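# Place spirit level from cable runway into lift tool tray

## Task

Pick the spirit level up from the cable runway and set it in the tool tray mounted on the scissor lift's guardrail, entirely beneath the tray's rim. It counts as failed if the level drops below the lift platform, or if the robot topples or finishes leaning. The level must stay in the tray on its own at the end, not because the robot is holding it.

## Robot and tools

Robot: an omnidirectional base with a column about 1.75 m high. A carriage rides 1.0 m up and down it (lift_m) and carries two identical six-joint arms, each with a two-finger gripper. Arm bases sit roughly 0.57 m + lift_m above the floor; carriage parts hang about 0.15 m lower. A hand reaches 0.78 m from its shoulder but only about 0.38 m below its arm base. Hand size: about 0.16 m long, 0.1 m wide (0.14 m open). Parked joints 1-6: 0, 0.05, 0.05, 1.45, 0, 0; parked, the robot is about 0.95 m wide and 0.7 m long. Cameras: carriage_camera (forward, tilted about 20 degrees down) and left_wrist_camera, right_wrist_camera (looking beyond the fingertips). The wheel motors are weak (2 N m), so pushes stop the base easily. Loose items may occasionally get nudged by something else.

Frames: the base frame has its origin on the floor under the base centre, x forward, y left, z up. left_hand and right_hand are the midpoints between each hand's finger pads, in this frame; quat_wxyz rotates base axes to hand axes (hand z along the fingers, fingers open along hand y; an upward hand with joints 1, 5, 6 at 0 reads (1, 0, 0, 0)). The odometry frame is the base frame where the scene began; base_odometry counts wheel rotation only, so slip shows as travel; heading is positive leftward, -3.142 to 3.142.

execute_actions: argument actions is a list with one action or none (empty just reports state and pictures). An action holds base, joints or both; they start together and may finish at different times. base takes exactly one relative offset from where the base last measured itself: translate_m (metres, forward +, -2 to 2), strafe_m (metres, left +, -2 to 2) or rotate_rad (radians, counter-clockwise +, -6.3 to 6.3). joints is one flat set of named absolute targets covering both arms and the lift: lift_m 0 to 1 m; for each side (left_ and right_) joint1_rad -2.617 to 3.054 (yaw about vertical, 0 forward, + left), joint2_rad 0 to 3.141 (shoulder: 0 upper arm level backward, 1.57 vertical, 3.14 level forward), joint3_rad 0 to 3.141 (elbow: 0 folded, 3.14 straight), joint4_rad -1.57 to 1.57 (wrist pitch, + lifts the fingertips), joint5_rad -1.57 to 1.57 (wrist yaw, + swings fingertips right, opposite to joint 1), joint6_rad -2.094 to 2.094 (roll about the fingers, + clockwise seen from the forearm), gripper_m 0 to 0.093 (pad gap in metres). Done tolerances: lift 0.004, joint1/5/6 0.02, joint2/3 0.055, joint4 0.04, gripper 0.004. Joints left out may still push toward older targets without showing it. Unknown keys or out-of-range numbers reject the whole call. cameras: list of names, or "all"; omitted or null gives all, [] none. The pictures line lists the image order. After a reported stop, later motion calls in the same reply are skipped.

wait: seconds 0 to 10; commands nothing and returns state and images. zoom_image: camera plus region [x0, y0, x1, y1] in pixels from the top-left, at most 504 by 504, on that camera's latest full image. finished_scene: scene number; ends the scene permanently once the last command has been held, and reports success.

Result lines: base_status and joint_status give how each motion ended. done = reached (for the base: wheels turned the commanded amount, slip included; a 1-2 mm move may stop short yet say done). off_target = resting away from target, possibly still pushing; a holding gripper usually shows this. contact_stop or time_out = target dropped, holds in place. joint command not followed (with a cause line) = arm targets withheld for self-collision; gripper still acts; those targets may be retried on later actions until they pass. on_its_own lists uncommanded behaviour; held at is a joint's held target. motor_effort is percent of maximum, signed toward higher joint values, bracket = peak; readings carry a fixed per-motor bias plus noise. Lift effort grows with load; if it keeps dropping while lowering, a hand or load is resting on something. drive_wheels at rest clearly above its free-move value means the base is still pressing. ARM HIT means a hard self-collision. MOTOR HOT warns from 75 °C; OVER-TEMPERATURE FAULT at 90 °C freezes that arm 10 s (limit_stop_at_motor_heat in joint_status; resend the target), at 100 °C the arm goes limp and drops. Outstretched or loaded arms heat quickly.

Cautions: the base stops on contact, but only after impact and not during turns or usually when arms also move; it may roll another 0.3 m after an arm touches. When blocked, back off about 0.2 m (or turn back), repeat if still pressed. Never reverse into a table edge the column might strike. Arms have no contact stop and snap to target when freed. Hand readings drift at long reach; 1 kg sags a level hand 10-17 cm. Grip force is about 45-60 N per pad. Keep arms from striking or pressing each other; to untangle, move the withheld arm clear first, the other later. Tipping is unrecoverable and unreported except in images: risk rises with a high carriage, extended arms, loads, pulling, and abrupt stops. Never knock items out of the work area or onto the floor; avoid drops, slams and hard shoves.

Each tool is called after "Call:" as name([rows], argument=value, ...), one row to a line, values as JSON.

## Session

I'll start by looking at the current state.

Call:
execute_actions(actions=[])

Scene clock: 0.00 s.
base_odometry: x=+0.000 y=+0.000 heading=+0.000 (m, m, rad; odometry frame)
base_status: not commanded
joint_positions: lift_m=+0.303 left_joint1_rad=-0.003 left_joint2_rad=+0.060 left_joint3_rad=+0.039 left_joint4_rad=+1.438 left_joint5_rad=-0.051 left_joint6_rad=-0.048 left_gripper_m=+0.095 right_joint1_rad=-0.001 right_joint2_rad=+0.071 right_joint3_rad=+0.080 right_joint4_rad=+1.503 right_joint5_rad=+0.025 right_joint6_rad=-0.038 right_gripper_m=+0.094
joint_status: not commanded
motor_effort: lift_m=+22 drive_wheels=-7 (%)
left_hand: x=+0.3212 y=+0.3468 z=+1.3056 quat_wxyz=(+0.996, -0.027, +0.076, -0.023) (m; base frame)
right_hand: x=+0.2967 y=-0.3425 z=+1.3184 quat_wxyz=(+0.999, +0.012, +0.030, -0.019) (m; base frame)
pictures: carriage_camera, left_wrist_camera, right_wrist_camera
Images, in order (width x height): carriage_camera 896x504, left_wrist_camera 896x504, right_wrist_camera 896x504.

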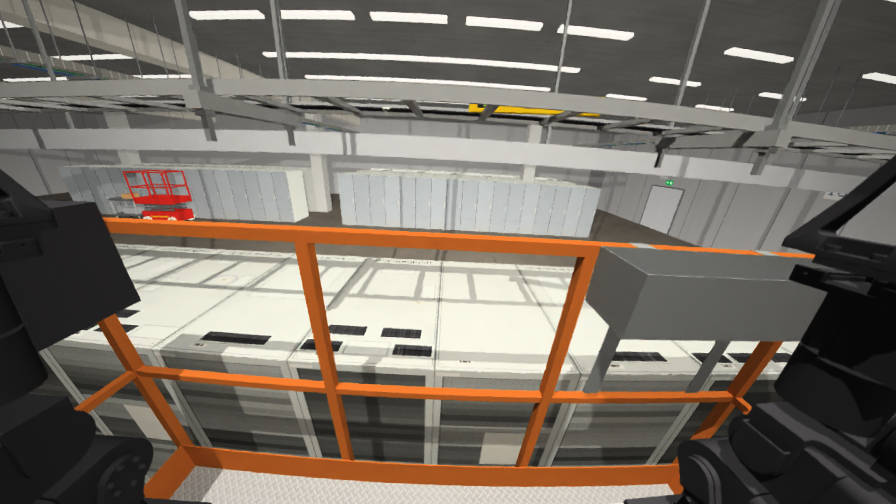

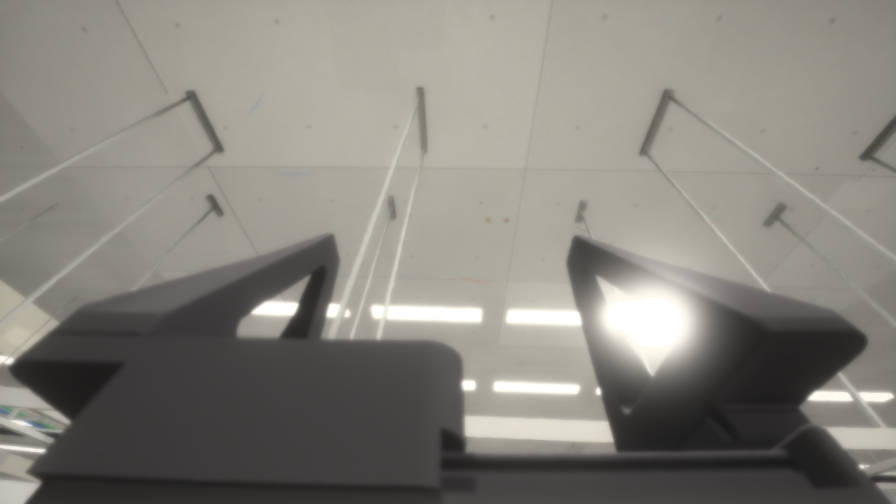

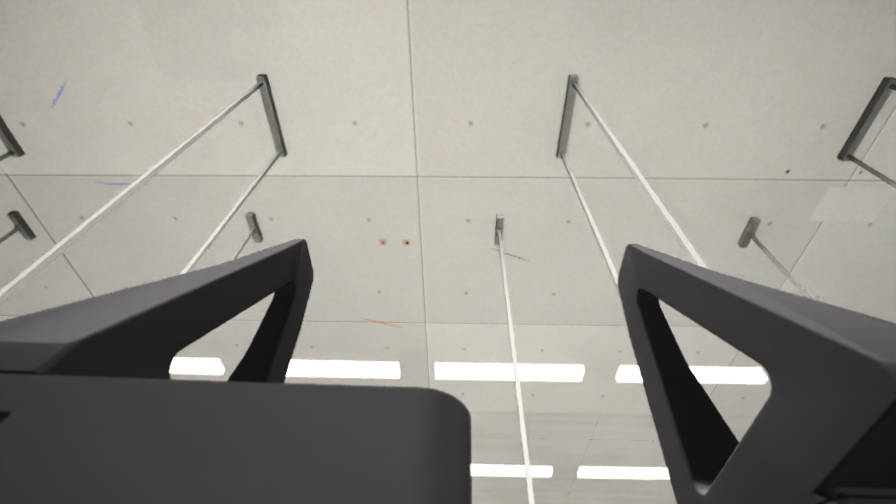

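Call:
execute_actions([
  {"joints": {"lift_m": 0.85}},
], cameras=["carriage_camera"])

Scene clock: 7.70 s.
base_odometry: x=+0.000 y=+0.000 heading=+0.000 (m, m, rad; odometry frame)
base_status: not commanded
joint_positions: lift_m=+0.850 left_joint1_rad=-0.003 left_joint2_rad=+0.060 left_joint3_rad=+0.039 left_joint4_rad=+1.438 left_joint5_rad=-0.051 left_joint6_rad=-0.048 left_gripper_m=+0.095 right_joint1_rad=-0.001 right_joint2_rad=+0.071 right_joint3_rad=+0.080 right_joint4_rad=+1.503 right_joint5_rad=+0.025 right_joint6_rad=-0.038 right_gripper_m=+0.094
joint_status: all done
motor_effort: lift_m=+21(28) drive_wheels=+0(1) (%)
left_hand: x=+0.3212 y=+0.3468 z=+1.8529 quat_wxyz=(+0.996, -0.027, +0.076, -0.023) (m; base frame)
right_hand: x=+0.2967 y=-0.3425 z=+1.8658 quat_wxyz=(+0.999, +0.012, +0.030, -0.019) (m; base frame)
pictures: carriage_camera
Images, in order (width x height): carriage_camera 896x504.

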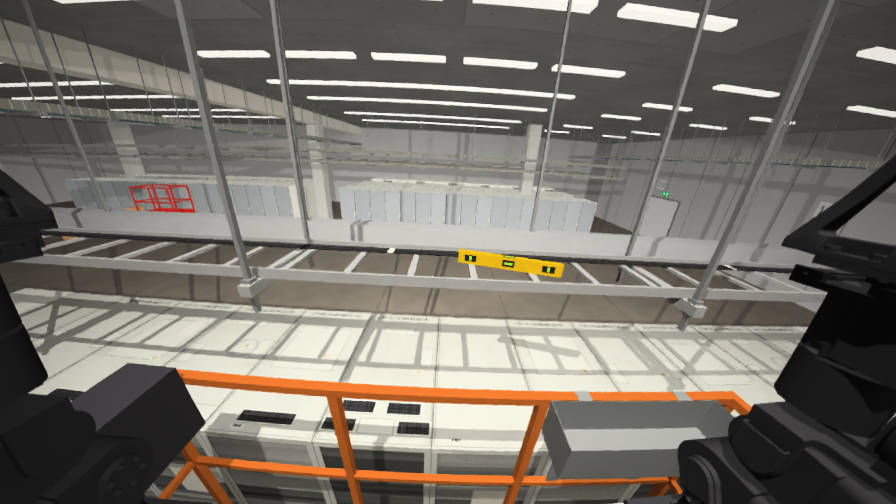

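Call:
zoom_image(camera="carriage_camera", region=[380, 200, 760, 500])

Region (380, 200, 760, 500) of carriage_camera's 896x504 image, scaled by 1.326, with more detail than that image has; it fills the top 398 rows of this view, and the rest is white.

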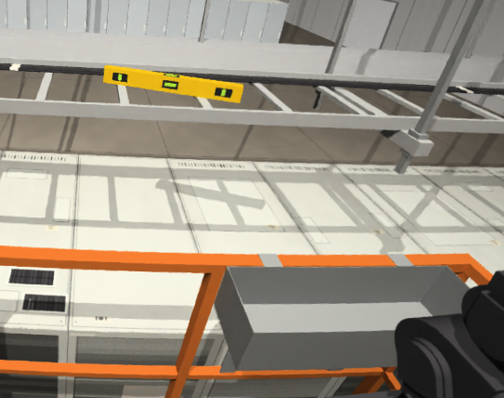

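Call:
execute_actions([
  {"joints": {"lift_m": 0.95, "right_joint2_rad": 1.6, "right_joint3_rad": 1.3, "right_joint4_rad": -1.27, "right_joint6_rad": 1.57}},
])

Scene clock: 88.27 s.
base_odometry: x=+0.000 y=+0.000 heading=+0.000 (m, m, rad; odometry frame)
base_status: not commanded
joint_positions: lift_m=+0.950 left_joint1_rad=-0.003 left_joint2_rad=+0.060 left_joint3_rad=+0.039 left_joint4_rad=+1.438 left_joint5_rad=-0.051 left_joint6_rad=-0.048 left_gripper_m=+0.095 right_joint1_rad=-0.001 right_joint2_rad=+1.599 right_joint3_rad=+1.278 right_joint4_rad=-1.266 right_joint5_rad=+0.025 right_joint6_rad=+1.564 right_gripper_m=+0.094
joint_status: all done
motor_effort: lift_m=+21(30) drive_wheels=-1(2) (%)
left_hand: x=+0.3212 y=+0.3468 z=+1.9530 quat_wxyz=(+0.996, -0.027, +0.076, -0.023) (m; base frame)
right_hand: x=+0.5556 y=-0.3426 z=+1.6371 quat_wxyz=(+0.003, +0.705, +0.709, -0.015) (m; base frame)
pictures: carriage_camera, left_wrist_camera, right_wrist_camera
Images, in order (width x height): carriage_camera 896x504, left_wrist_camera 896x504, right_wrist_camera 896x504.

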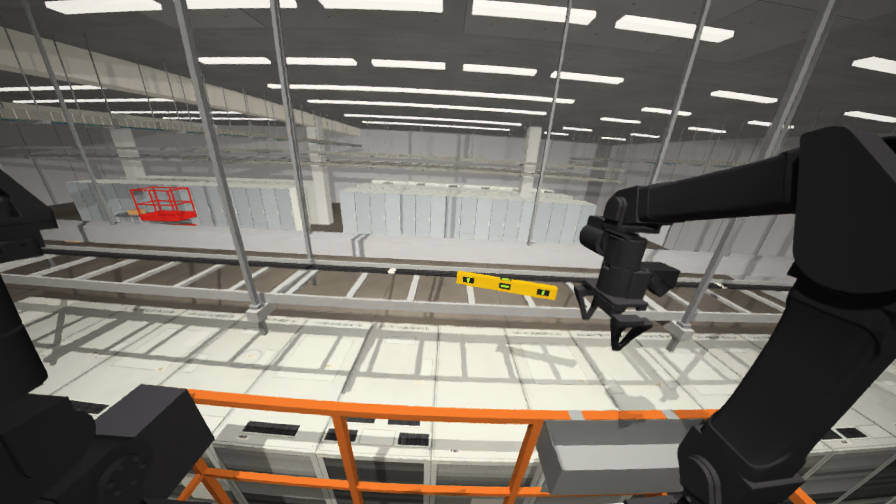

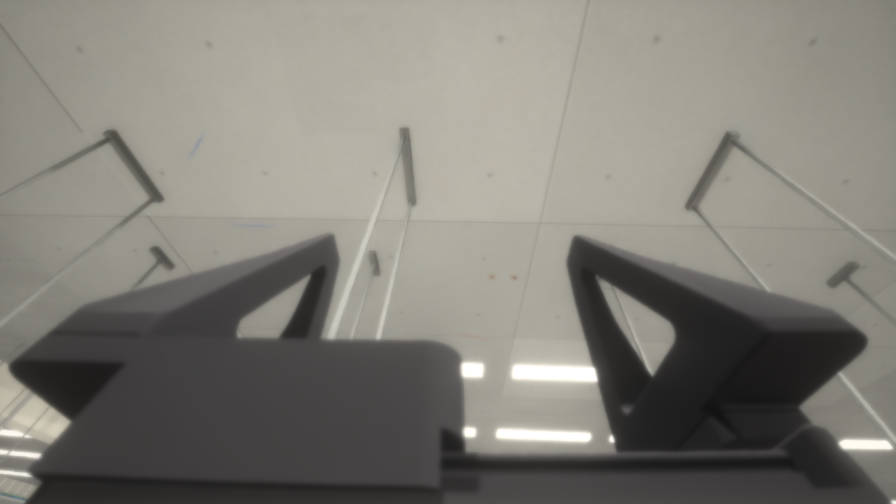

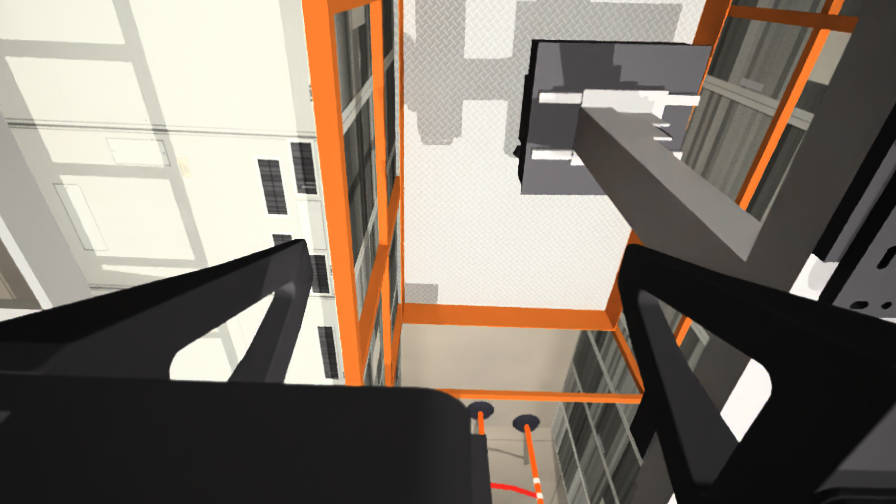

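Call:
execute_actions([
  {"base": {"translate_m": 0.3}},
], cameras=["carriage_camera", "right_wrist_camera"])

Scene clock: 129.57 s.
base_odometry: x=+0.300 y=+0.000 heading=+0.000 (m, m, rad; odometry frame)
base_status: done
joint_positions: lift_m=+0.950 left_joint1_rad=-0.003 left_joint2_rad=+0.060 left_joint3_rad=+0.039 left_joint4_rad=+1.438 left_joint5_rad=-0.051 left_joint6_rad=-0.048 left_gripper_m=+0.095 right_joint1_rad=-0.001 right_joint2_rad=+1.599 right_joint3_rad=+1.278 right_joint4_rad=-1.267 right_joint5_rad=+0.025 right_joint6_rad=+1.564 right_gripper_m=+0.094
joint_status: not commanded
motor_effort: lift_m=+21(21) drive_wheels=-3(52) (%)
left_hand: x=+0.3213 y=+0.3468 z=+1.9530 quat_wxyz=(+0.996, -0.027, +0.076, -0.023) (m; base frame)
right_hand: x=+0.5554 y=-0.3426 z=+1.6371 quat_wxyz=(+0.002, +0.705, +0.709, -0.015) (m; base frame)
pictures: carriage_camera, right_wrist_camera
Images, in order (width x height): carriage_camera 896x504, right_wrist_camera 896x504.

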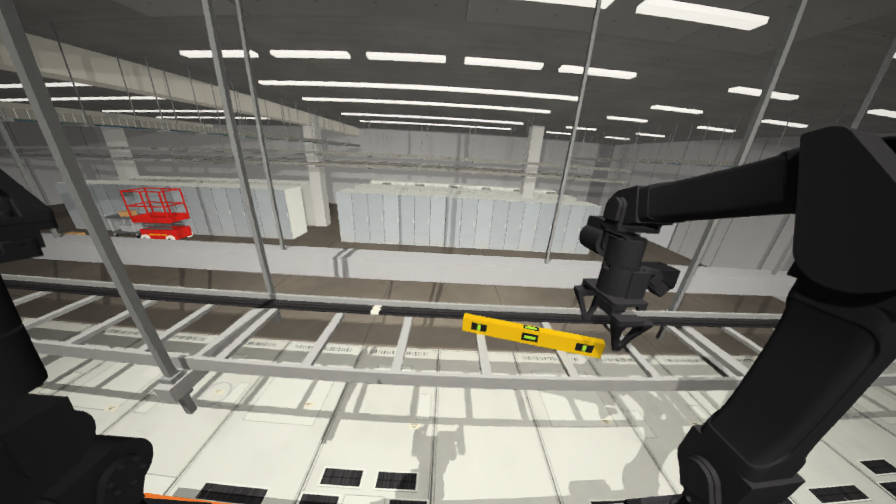

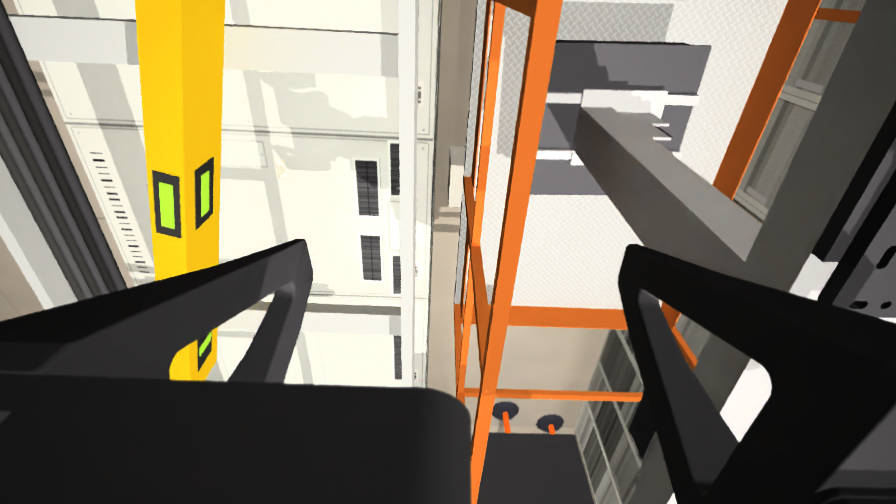

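Call:
execute_actions([
  {"joints": {"lift_m": 1.0, "right_joint1_rad": 0.2, "right_joint2_rad": 2.32, "right_joint3_rad": 1.97, "right_joint4_rad": -1.19, "right_joint5_rad": 0.0, "right_joint6_rad": 2.05}},
], cameras=["carriage_camera", "right_wrist_camera"])

Scene clock: 163.67 s.
base_odometry: x=+0.300 y=+0.000 heading=+0.000 (m, m, rad; odometry frame)
base_status: not commanded
joint_positions: lift_m=+1.000 left_joint1_rad=-0.003 left_joint2_rad=+0.060 left_joint3_rad=+0.039 left_joint4_rad=+1.438 left_joint5_rad=-0.051 left_joint6_rad=-0.048 left_gripper_m=+0.095 right_joint1_rad=+0.202 right_joint2_rad=+2.315 right_joint3_rad=+1.951 right_joint4_rad=-1.185 right_joint5_rad=+0.008 right_joint6_rad=+2.043 right_gripper_m=+0.094
joint_status: all done
motor_effort: lift_m=+21(25) drive_wheels=-2(3) (%)
left_hand: x=+0.3213 y=+0.3468 z=+2.0030 quat_wxyz=(+0.996, -0.027, +0.076, -0.023) (m; base frame)
right_hand: x=+0.7264 y=-0.2484 z=+1.6066 quat_wxyz=(+0.008, +0.796, +0.605, +0.008) (m; base frame)
pictures: carriage_camera, right_wrist_camera
Images, in order (width x height): carriage_camera 896x504, right_wrist_camera 896x504.

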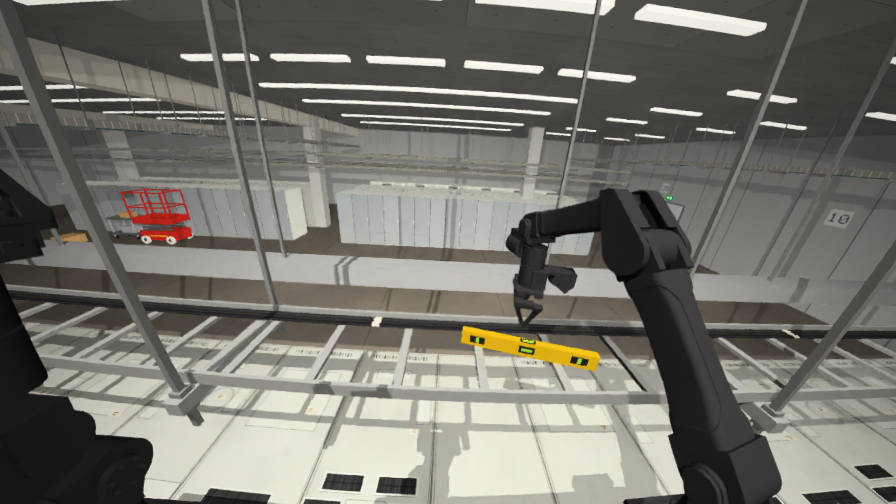

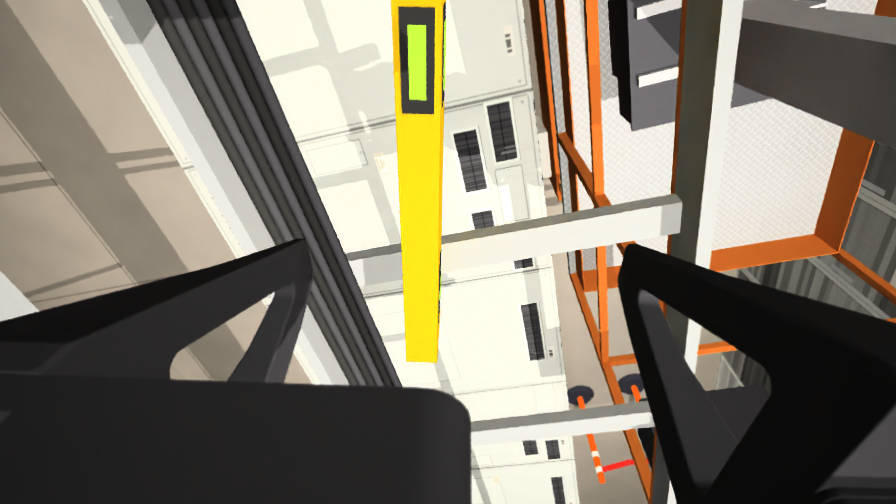

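Call:
execute_actions([
  {"base": {"translate_m": 0.02}, "joints": {"lift_m": 0.94, "right_gripper_m": 0.075}},
], cameras=["carriage_camera", "right_wrist_camera"])

Scene clock: 185.43 s.
base_odometry: x=+0.320 y=+0.000 heading=+0.000 (m, m, rad; odometry frame)
base_status: done
joint_positions: lift_m=+0.940 left_joint1_rad=-0.003 left_joint2_rad=+0.060 left_joint3_rad=+0.039 left_joint4_rad=+1.437 left_joint5_rad=-0.051 left_joint6_rad=-0.048 left_gripper_m=+0.095 right_joint1_rad=+0.202 right_joint2_rad=+2.322 right_joint3_rad=+1.962 right_joint4_rad=-1.186 right_joint5_rad=+0.008 right_joint6_rad=+2.043 right_gripper_m=+0.075
joint_status: all done
motor_effort: lift_m=+21(22) drive_wheels=+0(51) (%)
left_hand: x=+0.3215 y=+0.3468 z=+1.9429 quat_wxyz=(+0.996, -0.027, +0.077, -0.023) (m; base frame)
right_hand: x=+0.7284 y=-0.2479 z=+1.5464 quat_wxyz=(+0.009, +0.796, +0.605, +0.009) (m; base frame)
pictures: carriage_camera, right_wrist_camera
Images, in order (width x height): carriage_camera 896x504, right_wrist_camera 896x504.

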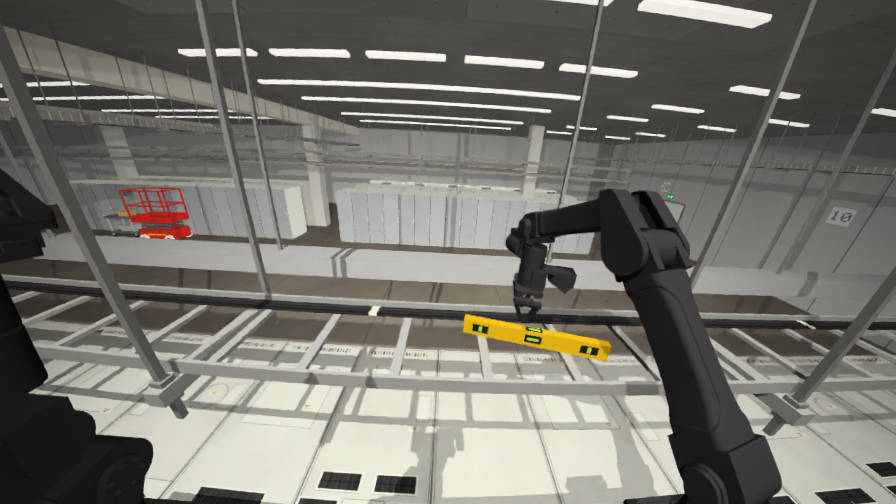

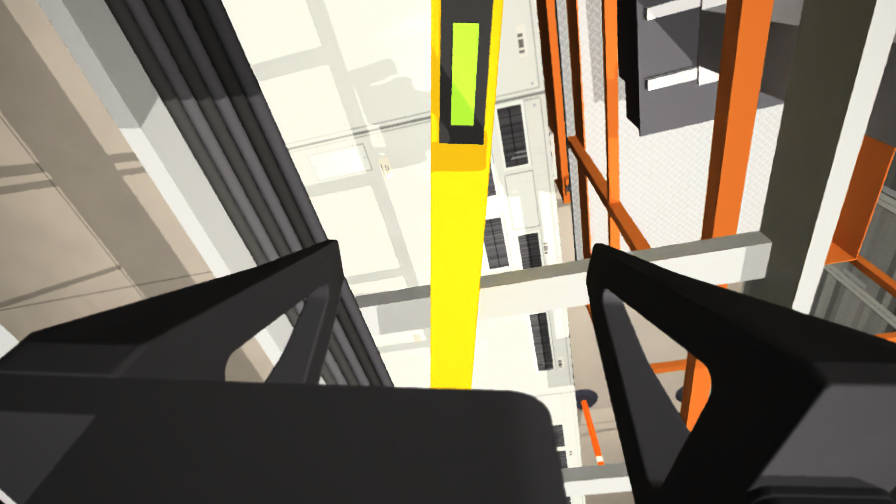

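Call:
execute_actions([
  {"base": {"translate_m": -0.015}, "joints": {"lift_m": 0.90, "right_joint1_rad": 0.11, "right_joint6_rad": 1.97}},
], cameras=["carriage_camera", "right_wrist_camera"])

Scene clock: 217.13 s.
base_odometry: x=+0.305 y=+0.000 heading=+0.000 (m, m, rad; odometry frame)
base_status: done
joint_positions: lift_m=+0.900 left_joint1_rad=-0.003 left_joint2_rad=+0.060 left_joint3_rad=+0.039 left_joint4_rad=+1.437 left_joint5_rad=-0.051 left_joint6_rad=-0.048 left_gripper_m=+0.095 right_joint1_rad=+0.104 right_joint2_rad=+2.322 right_joint3_rad=+1.962 right_joint4_rad=-1.189 right_joint5_rad=+0.006 right_joint6_rad=+1.975 right_gripper_m=+0.075
joint_status: all done
motor_effort: lift_m=+21(19) drive_wheels=+0(47) (%)
left_hand: x=+0.3215 y=+0.3468 z=+1.9029 quat_wxyz=(+0.996, -0.027, +0.077, -0.023) (m; base frame)
right_hand: x=+0.7344 y=-0.2921 z=+1.5066 quat_wxyz=(+0.008, +0.805, +0.593, +0.008) (m; base frame)
pictures: carriage_camera, right_wrist_camera
Images, in order (width x height): carriage_camera 896x504, right_wrist_camera 896x504.

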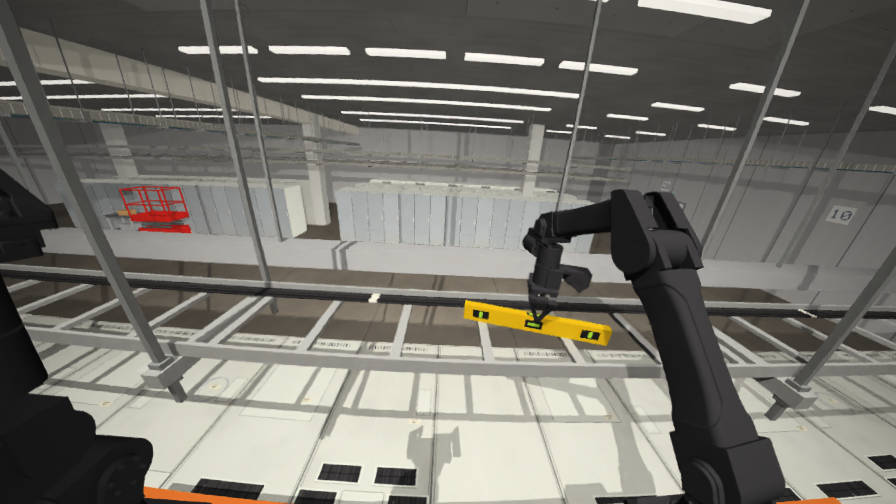

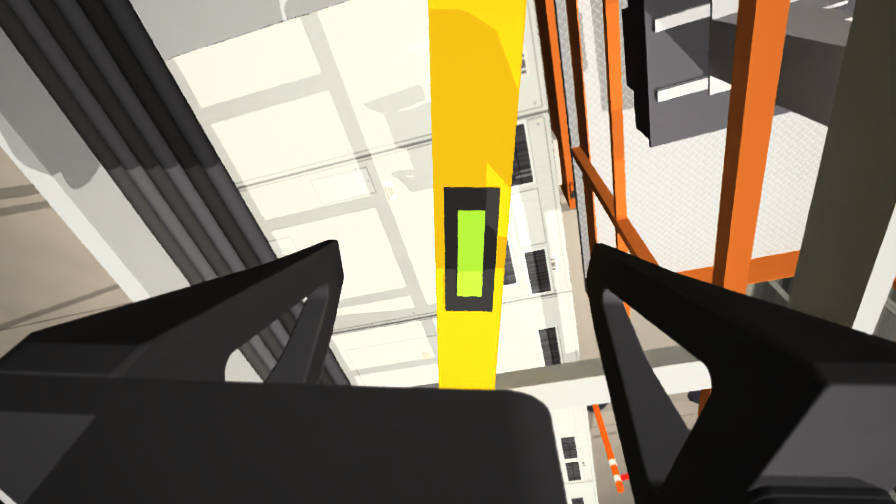

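Call:
execute_actions([
  {"joints": {"lift_m": 0.85}},
], cameras=["carriage_camera", "right_wrist_camera"])

Call:
zoom_image(camera="carriage_camera", region=[440, 230, 640, 370])

Scene clock: 224.33 s.
base_odometry: x=+0.305 y=+0.000 heading=+0.000 (m, m, rad; odometry frame)
base_status: not commanded
joint_positions: lift_m=+0.850 left_joint1_rad=-0.003 left_joint2_rad=+0.060 left_joint3_rad=+0.039 left_joint4_rad=+1.437 left_joint5_rad=-0.051 left_joint6_rad=-0.048 left_gripper_m=+0.095 right_joint1_rad=+0.104 right_joint2_rad=+2.321 right_joint3_rad=+1.962 right_joint4_rad=-1.190 right_joint5_rad=+0.006 right_joint6_rad=+1.975 right_gripper_m=+0.075
joint_status: all done
motor_effort: lift_m=+21(21) drive_wheels=+0(1) (%)
left_hand: x=+0.3215 y=+0.3468 z=+1.8529 quat_wxyz=(+0.996, -0.027, +0.077, -0.023) (m; base frame)
right_hand: x=+0.7343 y=-0.2921 z=+1.4570 quat_wxyz=(+0.008, +0.805, +0.593, +0.008) (m; base frame)
pictures: carriage_camera, right_wrist_camera
Images, in order (width x height): carriage_camera 896x504, right_wrist_camera 896x504.

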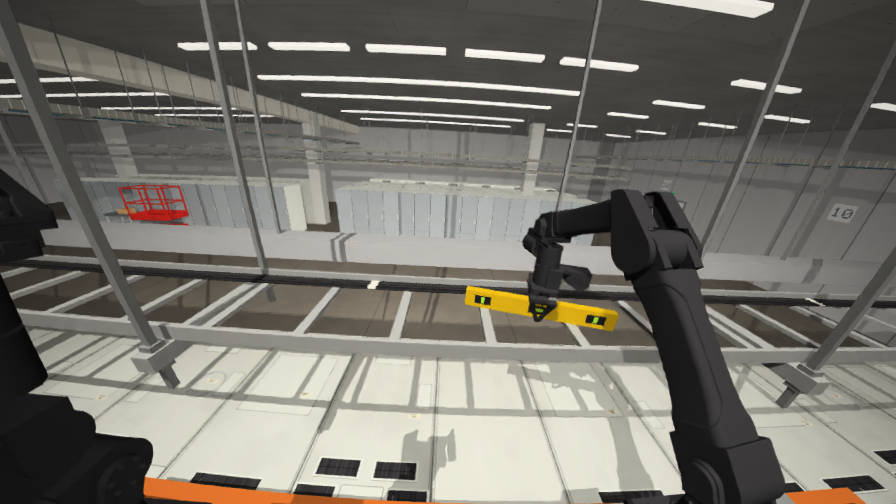

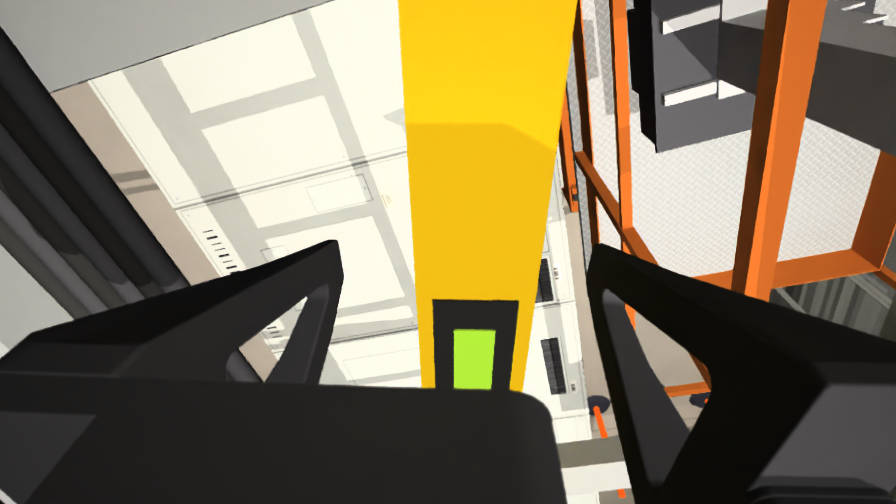

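Region (440, 230, 640, 370) of carriage_camera's 896x504 image, scaled by 2.520, with more detail than that image has; it fills the top 353 rows of this view, and the rest is white.

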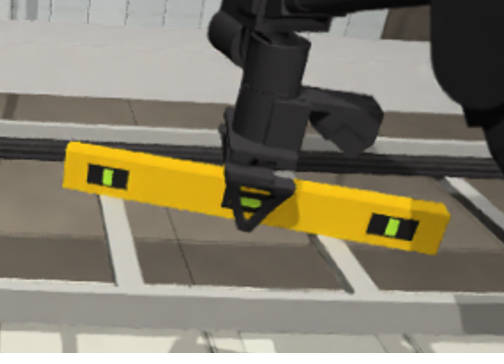

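Call:
execute_actions([
  {"joints": {"right_gripper_m": 0.0}},
], cameras=["carriage_camera", "right_wrist_camera"])

Scene clock: 228.43 s.
base_odometry: x=+0.305 y=+0.000 heading=+0.000 (m, m, rad; odometry frame)
base_status: not commanded
joint_positions: lift_m=+0.850 left_joint1_rad=-0.003 left_joint2_rad=+0.060 left_joint3_rad=+0.039 left_joint4_rad=+1.437 left_joint5_rad=-0.051 left_joint6_rad=-0.048 left_gripper_m=+0.095 right_joint1_rad=+0.104 right_joint2_rad=+2.321 right_joint3_rad=+1.962 right_joint4_rad=-1.191 right_joint5_rad=+0.005 right_joint6_rad=+1.974 right_gripper_m=+0.021
joint_status: right_gripper_m off_target (ended at +0.021, target +0.000)
motor_effort: lift_m=+21(21) drive_wheels=+1(0) (%)
left_hand: x=+0.3215 y=+0.3468 z=+1.8529 quat_wxyz=(+0.996, -0.027, +0.077, -0.023) (m; base frame)
right_hand: x=+0.7340 y=-0.2920 z=+1.4570 quat_wxyz=(+0.008, +0.805, +0.594, +0.008) (m; base frame)
pictures: carriage_camera, right_wrist_camera
Images, in order (width x height): carriage_camera 896x504, right_wrist_camera 896x504.

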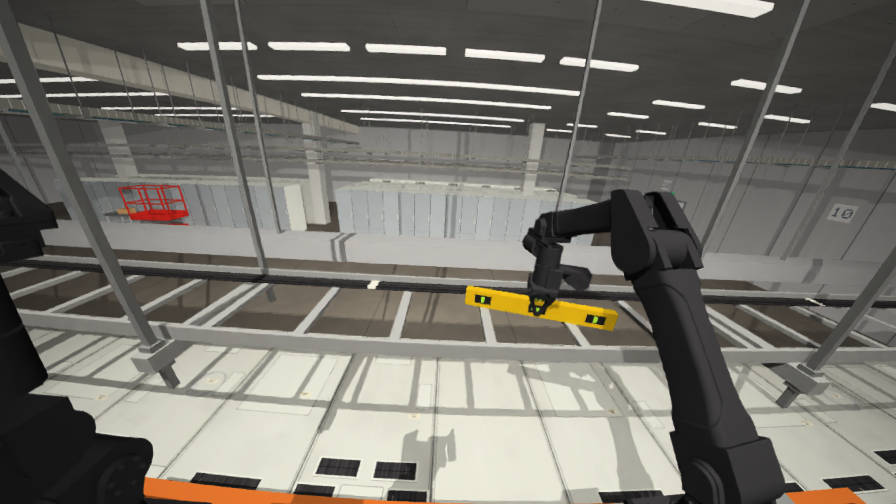

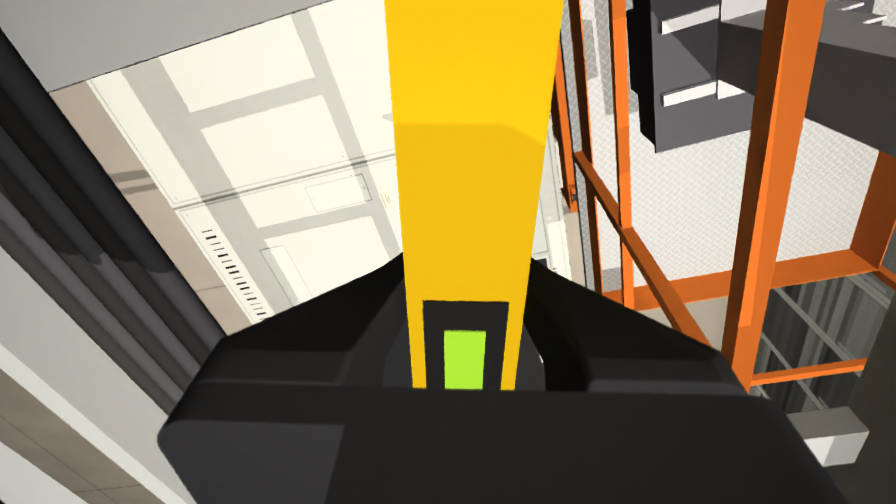

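Gripped at 0.021 m. Lift it clear of the runway's side rail.

Call:
execute_actions([
  {"joints": {"lift_m": 0.97}},
], cameras=["carriage_camera"])

Scene clock: 241.57 s.
base_odometry: x=+0.305 y=+0.000 heading=+0.000 (m, m, rad; odometry frame)
base_status: not commanded
joint_positions: lift_m=+0.970 left_joint1_rad=-0.003 left_joint2_rad=+0.060 left_joint3_rad=+0.039 left_joint4_rad=+1.437 left_joint5_rad=-0.051 left_joint6_rad=-0.048 left_gripper_m=+0.095 right_joint1_rad=+0.104 right_joint2_rad=+2.323 right_joint3_rad=+1.962 right_joint4_rad=-1.189 right_joint5_rad=+0.005 right_joint6_rad=+1.974 right_gripper_m=+0.021
joint_status: all done
motor_effort: lift_m=+20(28) drive_wheels=+1(1) (%)
left_hand: x=+0.3215 y=+0.3468 z=+1.9729 quat_wxyz=(+0.996, -0.027, +0.077, -0.023) (m; base frame)
right_hand: x=+0.7342 y=-0.2919 z=+1.5760 quat_wxyz=(+0.007, +0.805, +0.594, +0.007) (m; base frame)
pictures: carriage_camera
Images, in order (width x height): carriage_camera 896x504.

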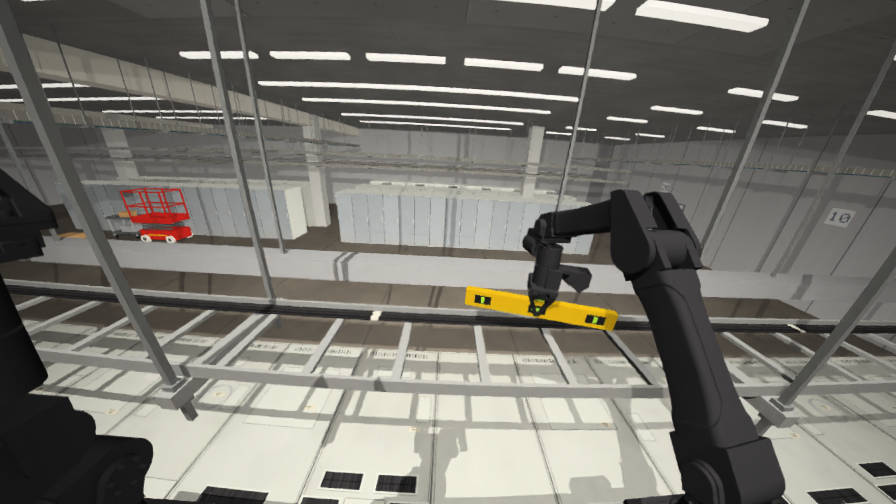

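Call:
execute_actions([
  {"base": {"translate_m": -0.3}, "joints": {"right_joint1_rad": 0.0, "right_joint2_rad": 1.99, "right_joint3_rad": 1.49, "right_joint4_rad": -1.05, "right_joint6_rad": 1.6}},
], cameras=["carriage_camera", "right_wrist_camera"])

Scene clock: 263.53 s.
base_odometry: x=+0.005 y=+0.000 heading=+0.000 (m, m, rad; odometry frame)
base_status: done
joint_positions: lift_m=+0.970 left_joint1_rad=-0.003 left_joint2_rad=+0.060 left_joint3_rad=+0.039 left_joint4_rad=+1.437 left_joint5_rad=-0.051 left_joint6_rad=-0.048 left_gripper_m=+0.095 right_joint1_rad=-0.005 right_joint2_rad=+1.996 right_joint3_rad=+1.493 right_joint4_rad=-1.050 right_joint5_rad=+0.005 right_joint6_rad=+1.606 right_gripper_m=+0.021
joint_status: all done
motor_effort: lift_m=+21(20) drive_wheels=-5(49) (%)
left_hand: x=+0.3215 y=+0.3468 z=+1.9729 quat_wxyz=(+0.996, -0.027, +0.077, -0.023) (m; base frame)
right_hand: x=+0.6579 y=-0.3409 z=+1.5889 quat_wxyz=(+0.008, +0.721, +0.693, +0.005) (m; base frame)
pictures: carriage_camera, right_wrist_camera
Images, in order (width x height): carriage_camera 896x504, right_wrist_camera 896x504.

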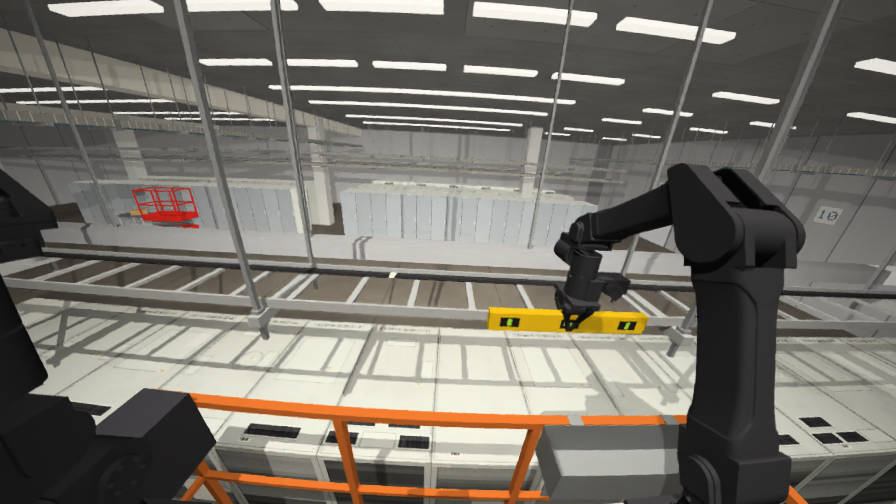

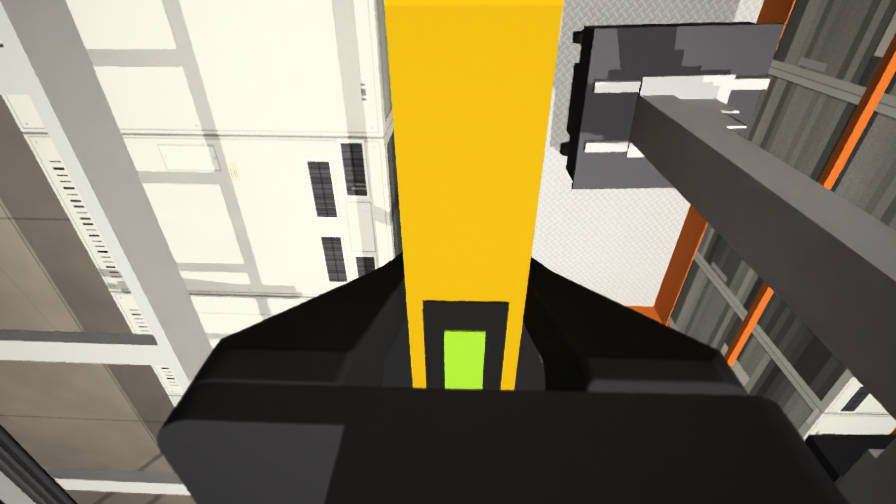

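Call:
execute_actions([
  {"base": {"strafe_m": -0.33}, "joints": {"lift_m": 0.62}},
], cameras=["carriage_camera", "right_wrist_camera"])

Scene clock: 292.47 s.
base_odometry: x=+0.005 y=-0.330 heading=+0.000 (m, m, rad; odometry frame)
base_status: done
joint_positions: lift_m=+0.620 left_joint1_rad=-0.003 left_joint2_rad=+0.060 left_joint3_rad=+0.039 left_joint4_rad=+1.437 left_joint5_rad=-0.051 left_joint6_rad=-0.048 left_gripper_m=+0.095 right_joint1_rad=-0.004 right_joint2_rad=+1.997 right_joint3_rad=+1.493 right_joint4_rad=-1.050 right_joint5_rad=+0.005 right_joint6_rad=+1.606 right_gripper_m=+0.021
joint_status: all done
motor_effort: lift_m=+21(17) drive_wheels=-6(38) (%)
left_hand: x=+0.3215 y=+0.3468 z=+1.6229 quat_wxyz=(+0.996, -0.027, +0.077, -0.023) (m; base frame)
right_hand: x=+0.6579 y=-0.3407 z=+1.2385 quat_wxyz=(+0.008, +0.721, +0.693, +0.005) (m; base frame)
pictures: carriage_camera, right_wrist_camera
Images, in order (width x height): carriage_camera 896x504, right_wrist_camera 896x504.

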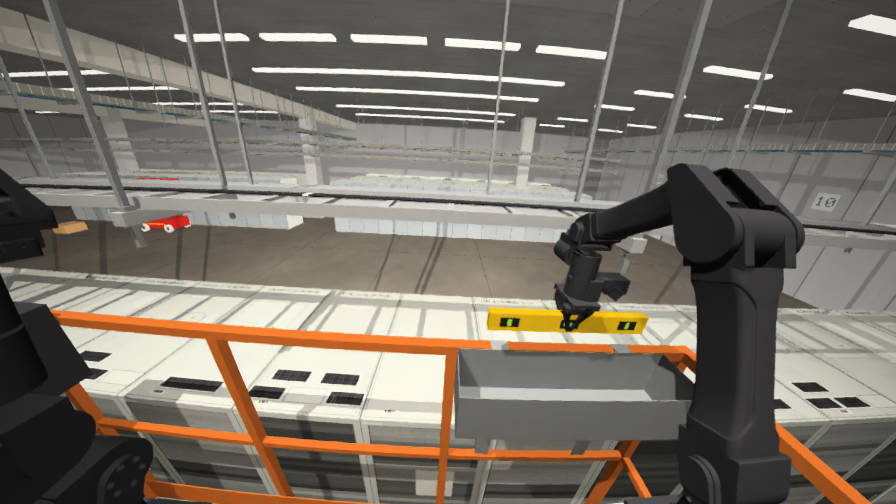

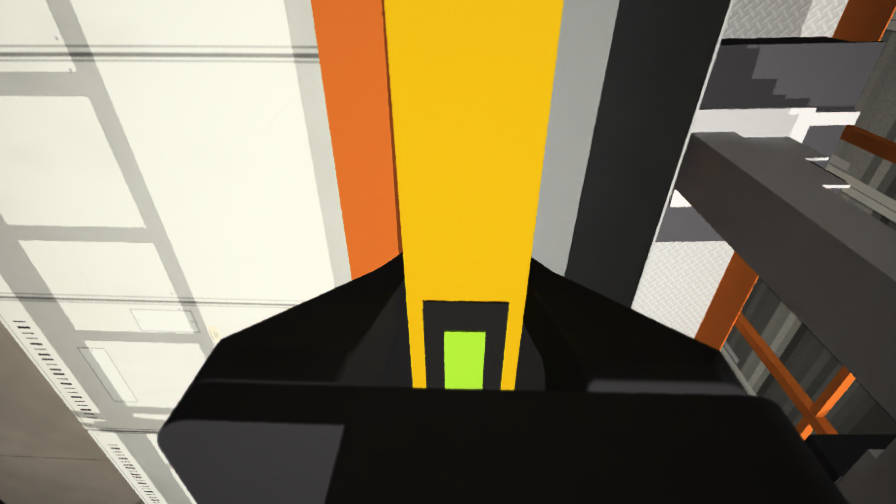

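Call:
execute_actions([
  {"joints": {"lift_m": 0.56, "right_joint2_rad": 1.81, "right_joint3_rad": 1.225, "right_joint4_rad": -0.985}},
], cameras=["carriage_camera", "right_wrist_camera"])

Scene clock: 317.20 s.
base_odometry: x=+0.005 y=-0.330 heading=+0.000 (m, m, rad; odometry frame)
base_status: not commanded
joint_positions: lift_m=+0.560 left_joint1_rad=-0.003 left_joint2_rad=+0.060 left_joint3_rad=+0.039 left_joint4_rad=+1.437 left_joint5_rad=-0.051 left_joint6_rad=-0.048 left_gripper_m=+0.095 right_joint1_rad=-0.004 right_joint2_rad=+1.829 right_joint3_rad=+1.225 right_joint4_rad=-0.990 right_joint5_rad=+0.005 right_joint6_rad=+1.606 right_gripper_m=+0.021
joint_status: all done
motor_effort: lift_m=+22(21) drive_wheels=-6(7) (%)
left_hand: x=+0.3215 y=+0.3468 z=+1.5629 quat_wxyz=(+0.996, -0.027, +0.077, -0.023) (m; base frame)
right_hand: x=+0.5984 y=-0.3404 z=+1.1693 quat_wxyz=(-0.006, +0.721, +0.693, -0.010) (m; base frame)
pictures: carriage_camera, right_wrist_camera
Images, in order (width x height): carriage_camera 896x504, right_wrist_camera 896x504.

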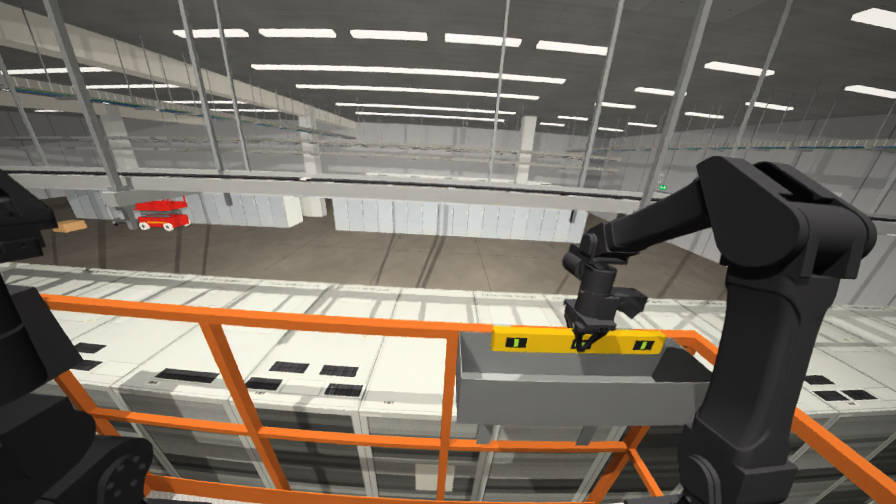

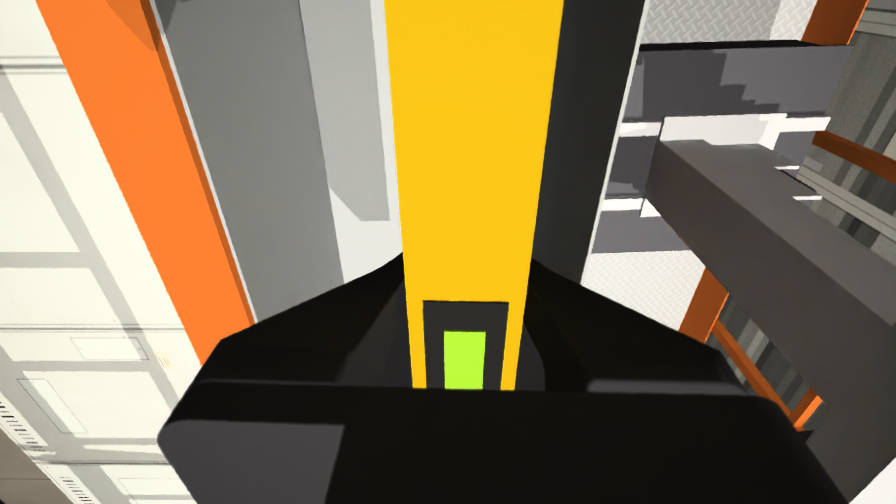

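Call:
execute_actions([
  {"base": {"translate_m": 0.02}, "joints": {"lift_m": 0.44}},
], cameras=["carriage_camera", "right_wrist_camera"])

Call:
zoom_image(camera="carriage_camera", region=[430, 220, 760, 420])

Scene clock: 344.23 s.
base_odometry: x=+0.025 y=-0.330 heading=-0.001 (m, m, rad; odometry frame)
base_status: done
joint_positions: lift_m=+0.440 left_joint1_rad=-0.003 left_joint2_rad=+0.060 left_joint3_rad=+0.039 left_joint4_rad=+1.438 left_joint5_rad=-0.051 left_joint6_rad=-0.048 left_gripper_m=+0.095 right_joint1_rad=-0.004 right_joint2_rad=+1.816 right_joint3_rad=+1.225 right_joint4_rad=-0.984 right_joint5_rad=+0.005 right_joint6_rad=+1.606 right_gripper_m=+0.021
joint_status: all done
motor_effort: lift_m=+22(18) drive_wheels=-7(27) (%)
left_hand: x=+0.3213 y=+0.3468 z=+1.4429 quat_wxyz=(+0.996, -0.027, +0.076, -0.023) (m; base frame)
right_hand: x=+0.6008 y=-0.3404 z=+1.0531 quat_wxyz=(+0.000, +0.721, +0.693, -0.003) (m; base frame)
pictures: carriage_camera, right_wrist_camera
Images, in order (width x height): carriage_camera 896x504, right_wrist_camera 896x504.

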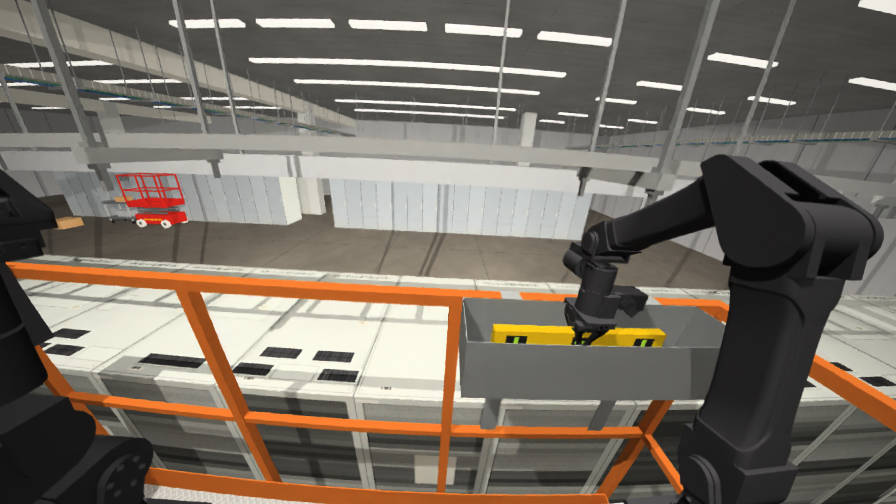

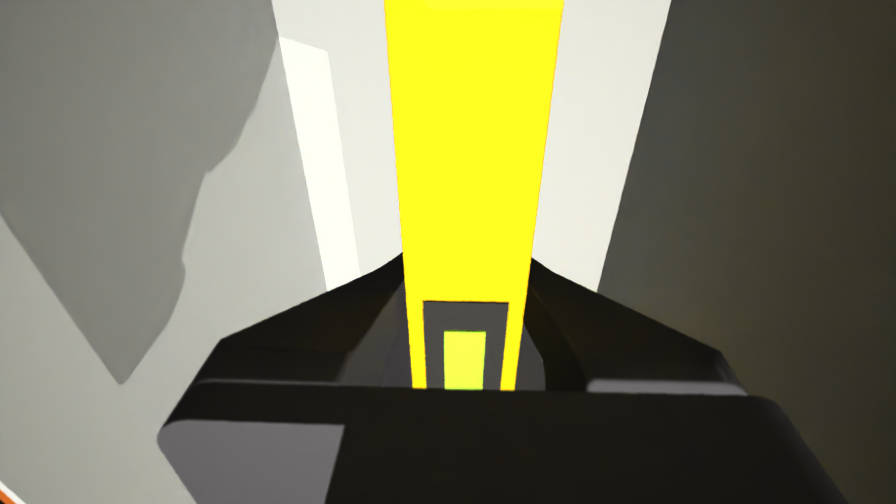

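Region (430, 220, 760, 420) of carriage_camera's 896x504 image, scaled by 1.527, with more detail than that image has; it fills the top 305 rows of this view, and the rest is white.

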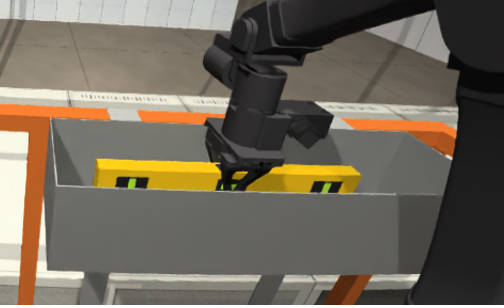

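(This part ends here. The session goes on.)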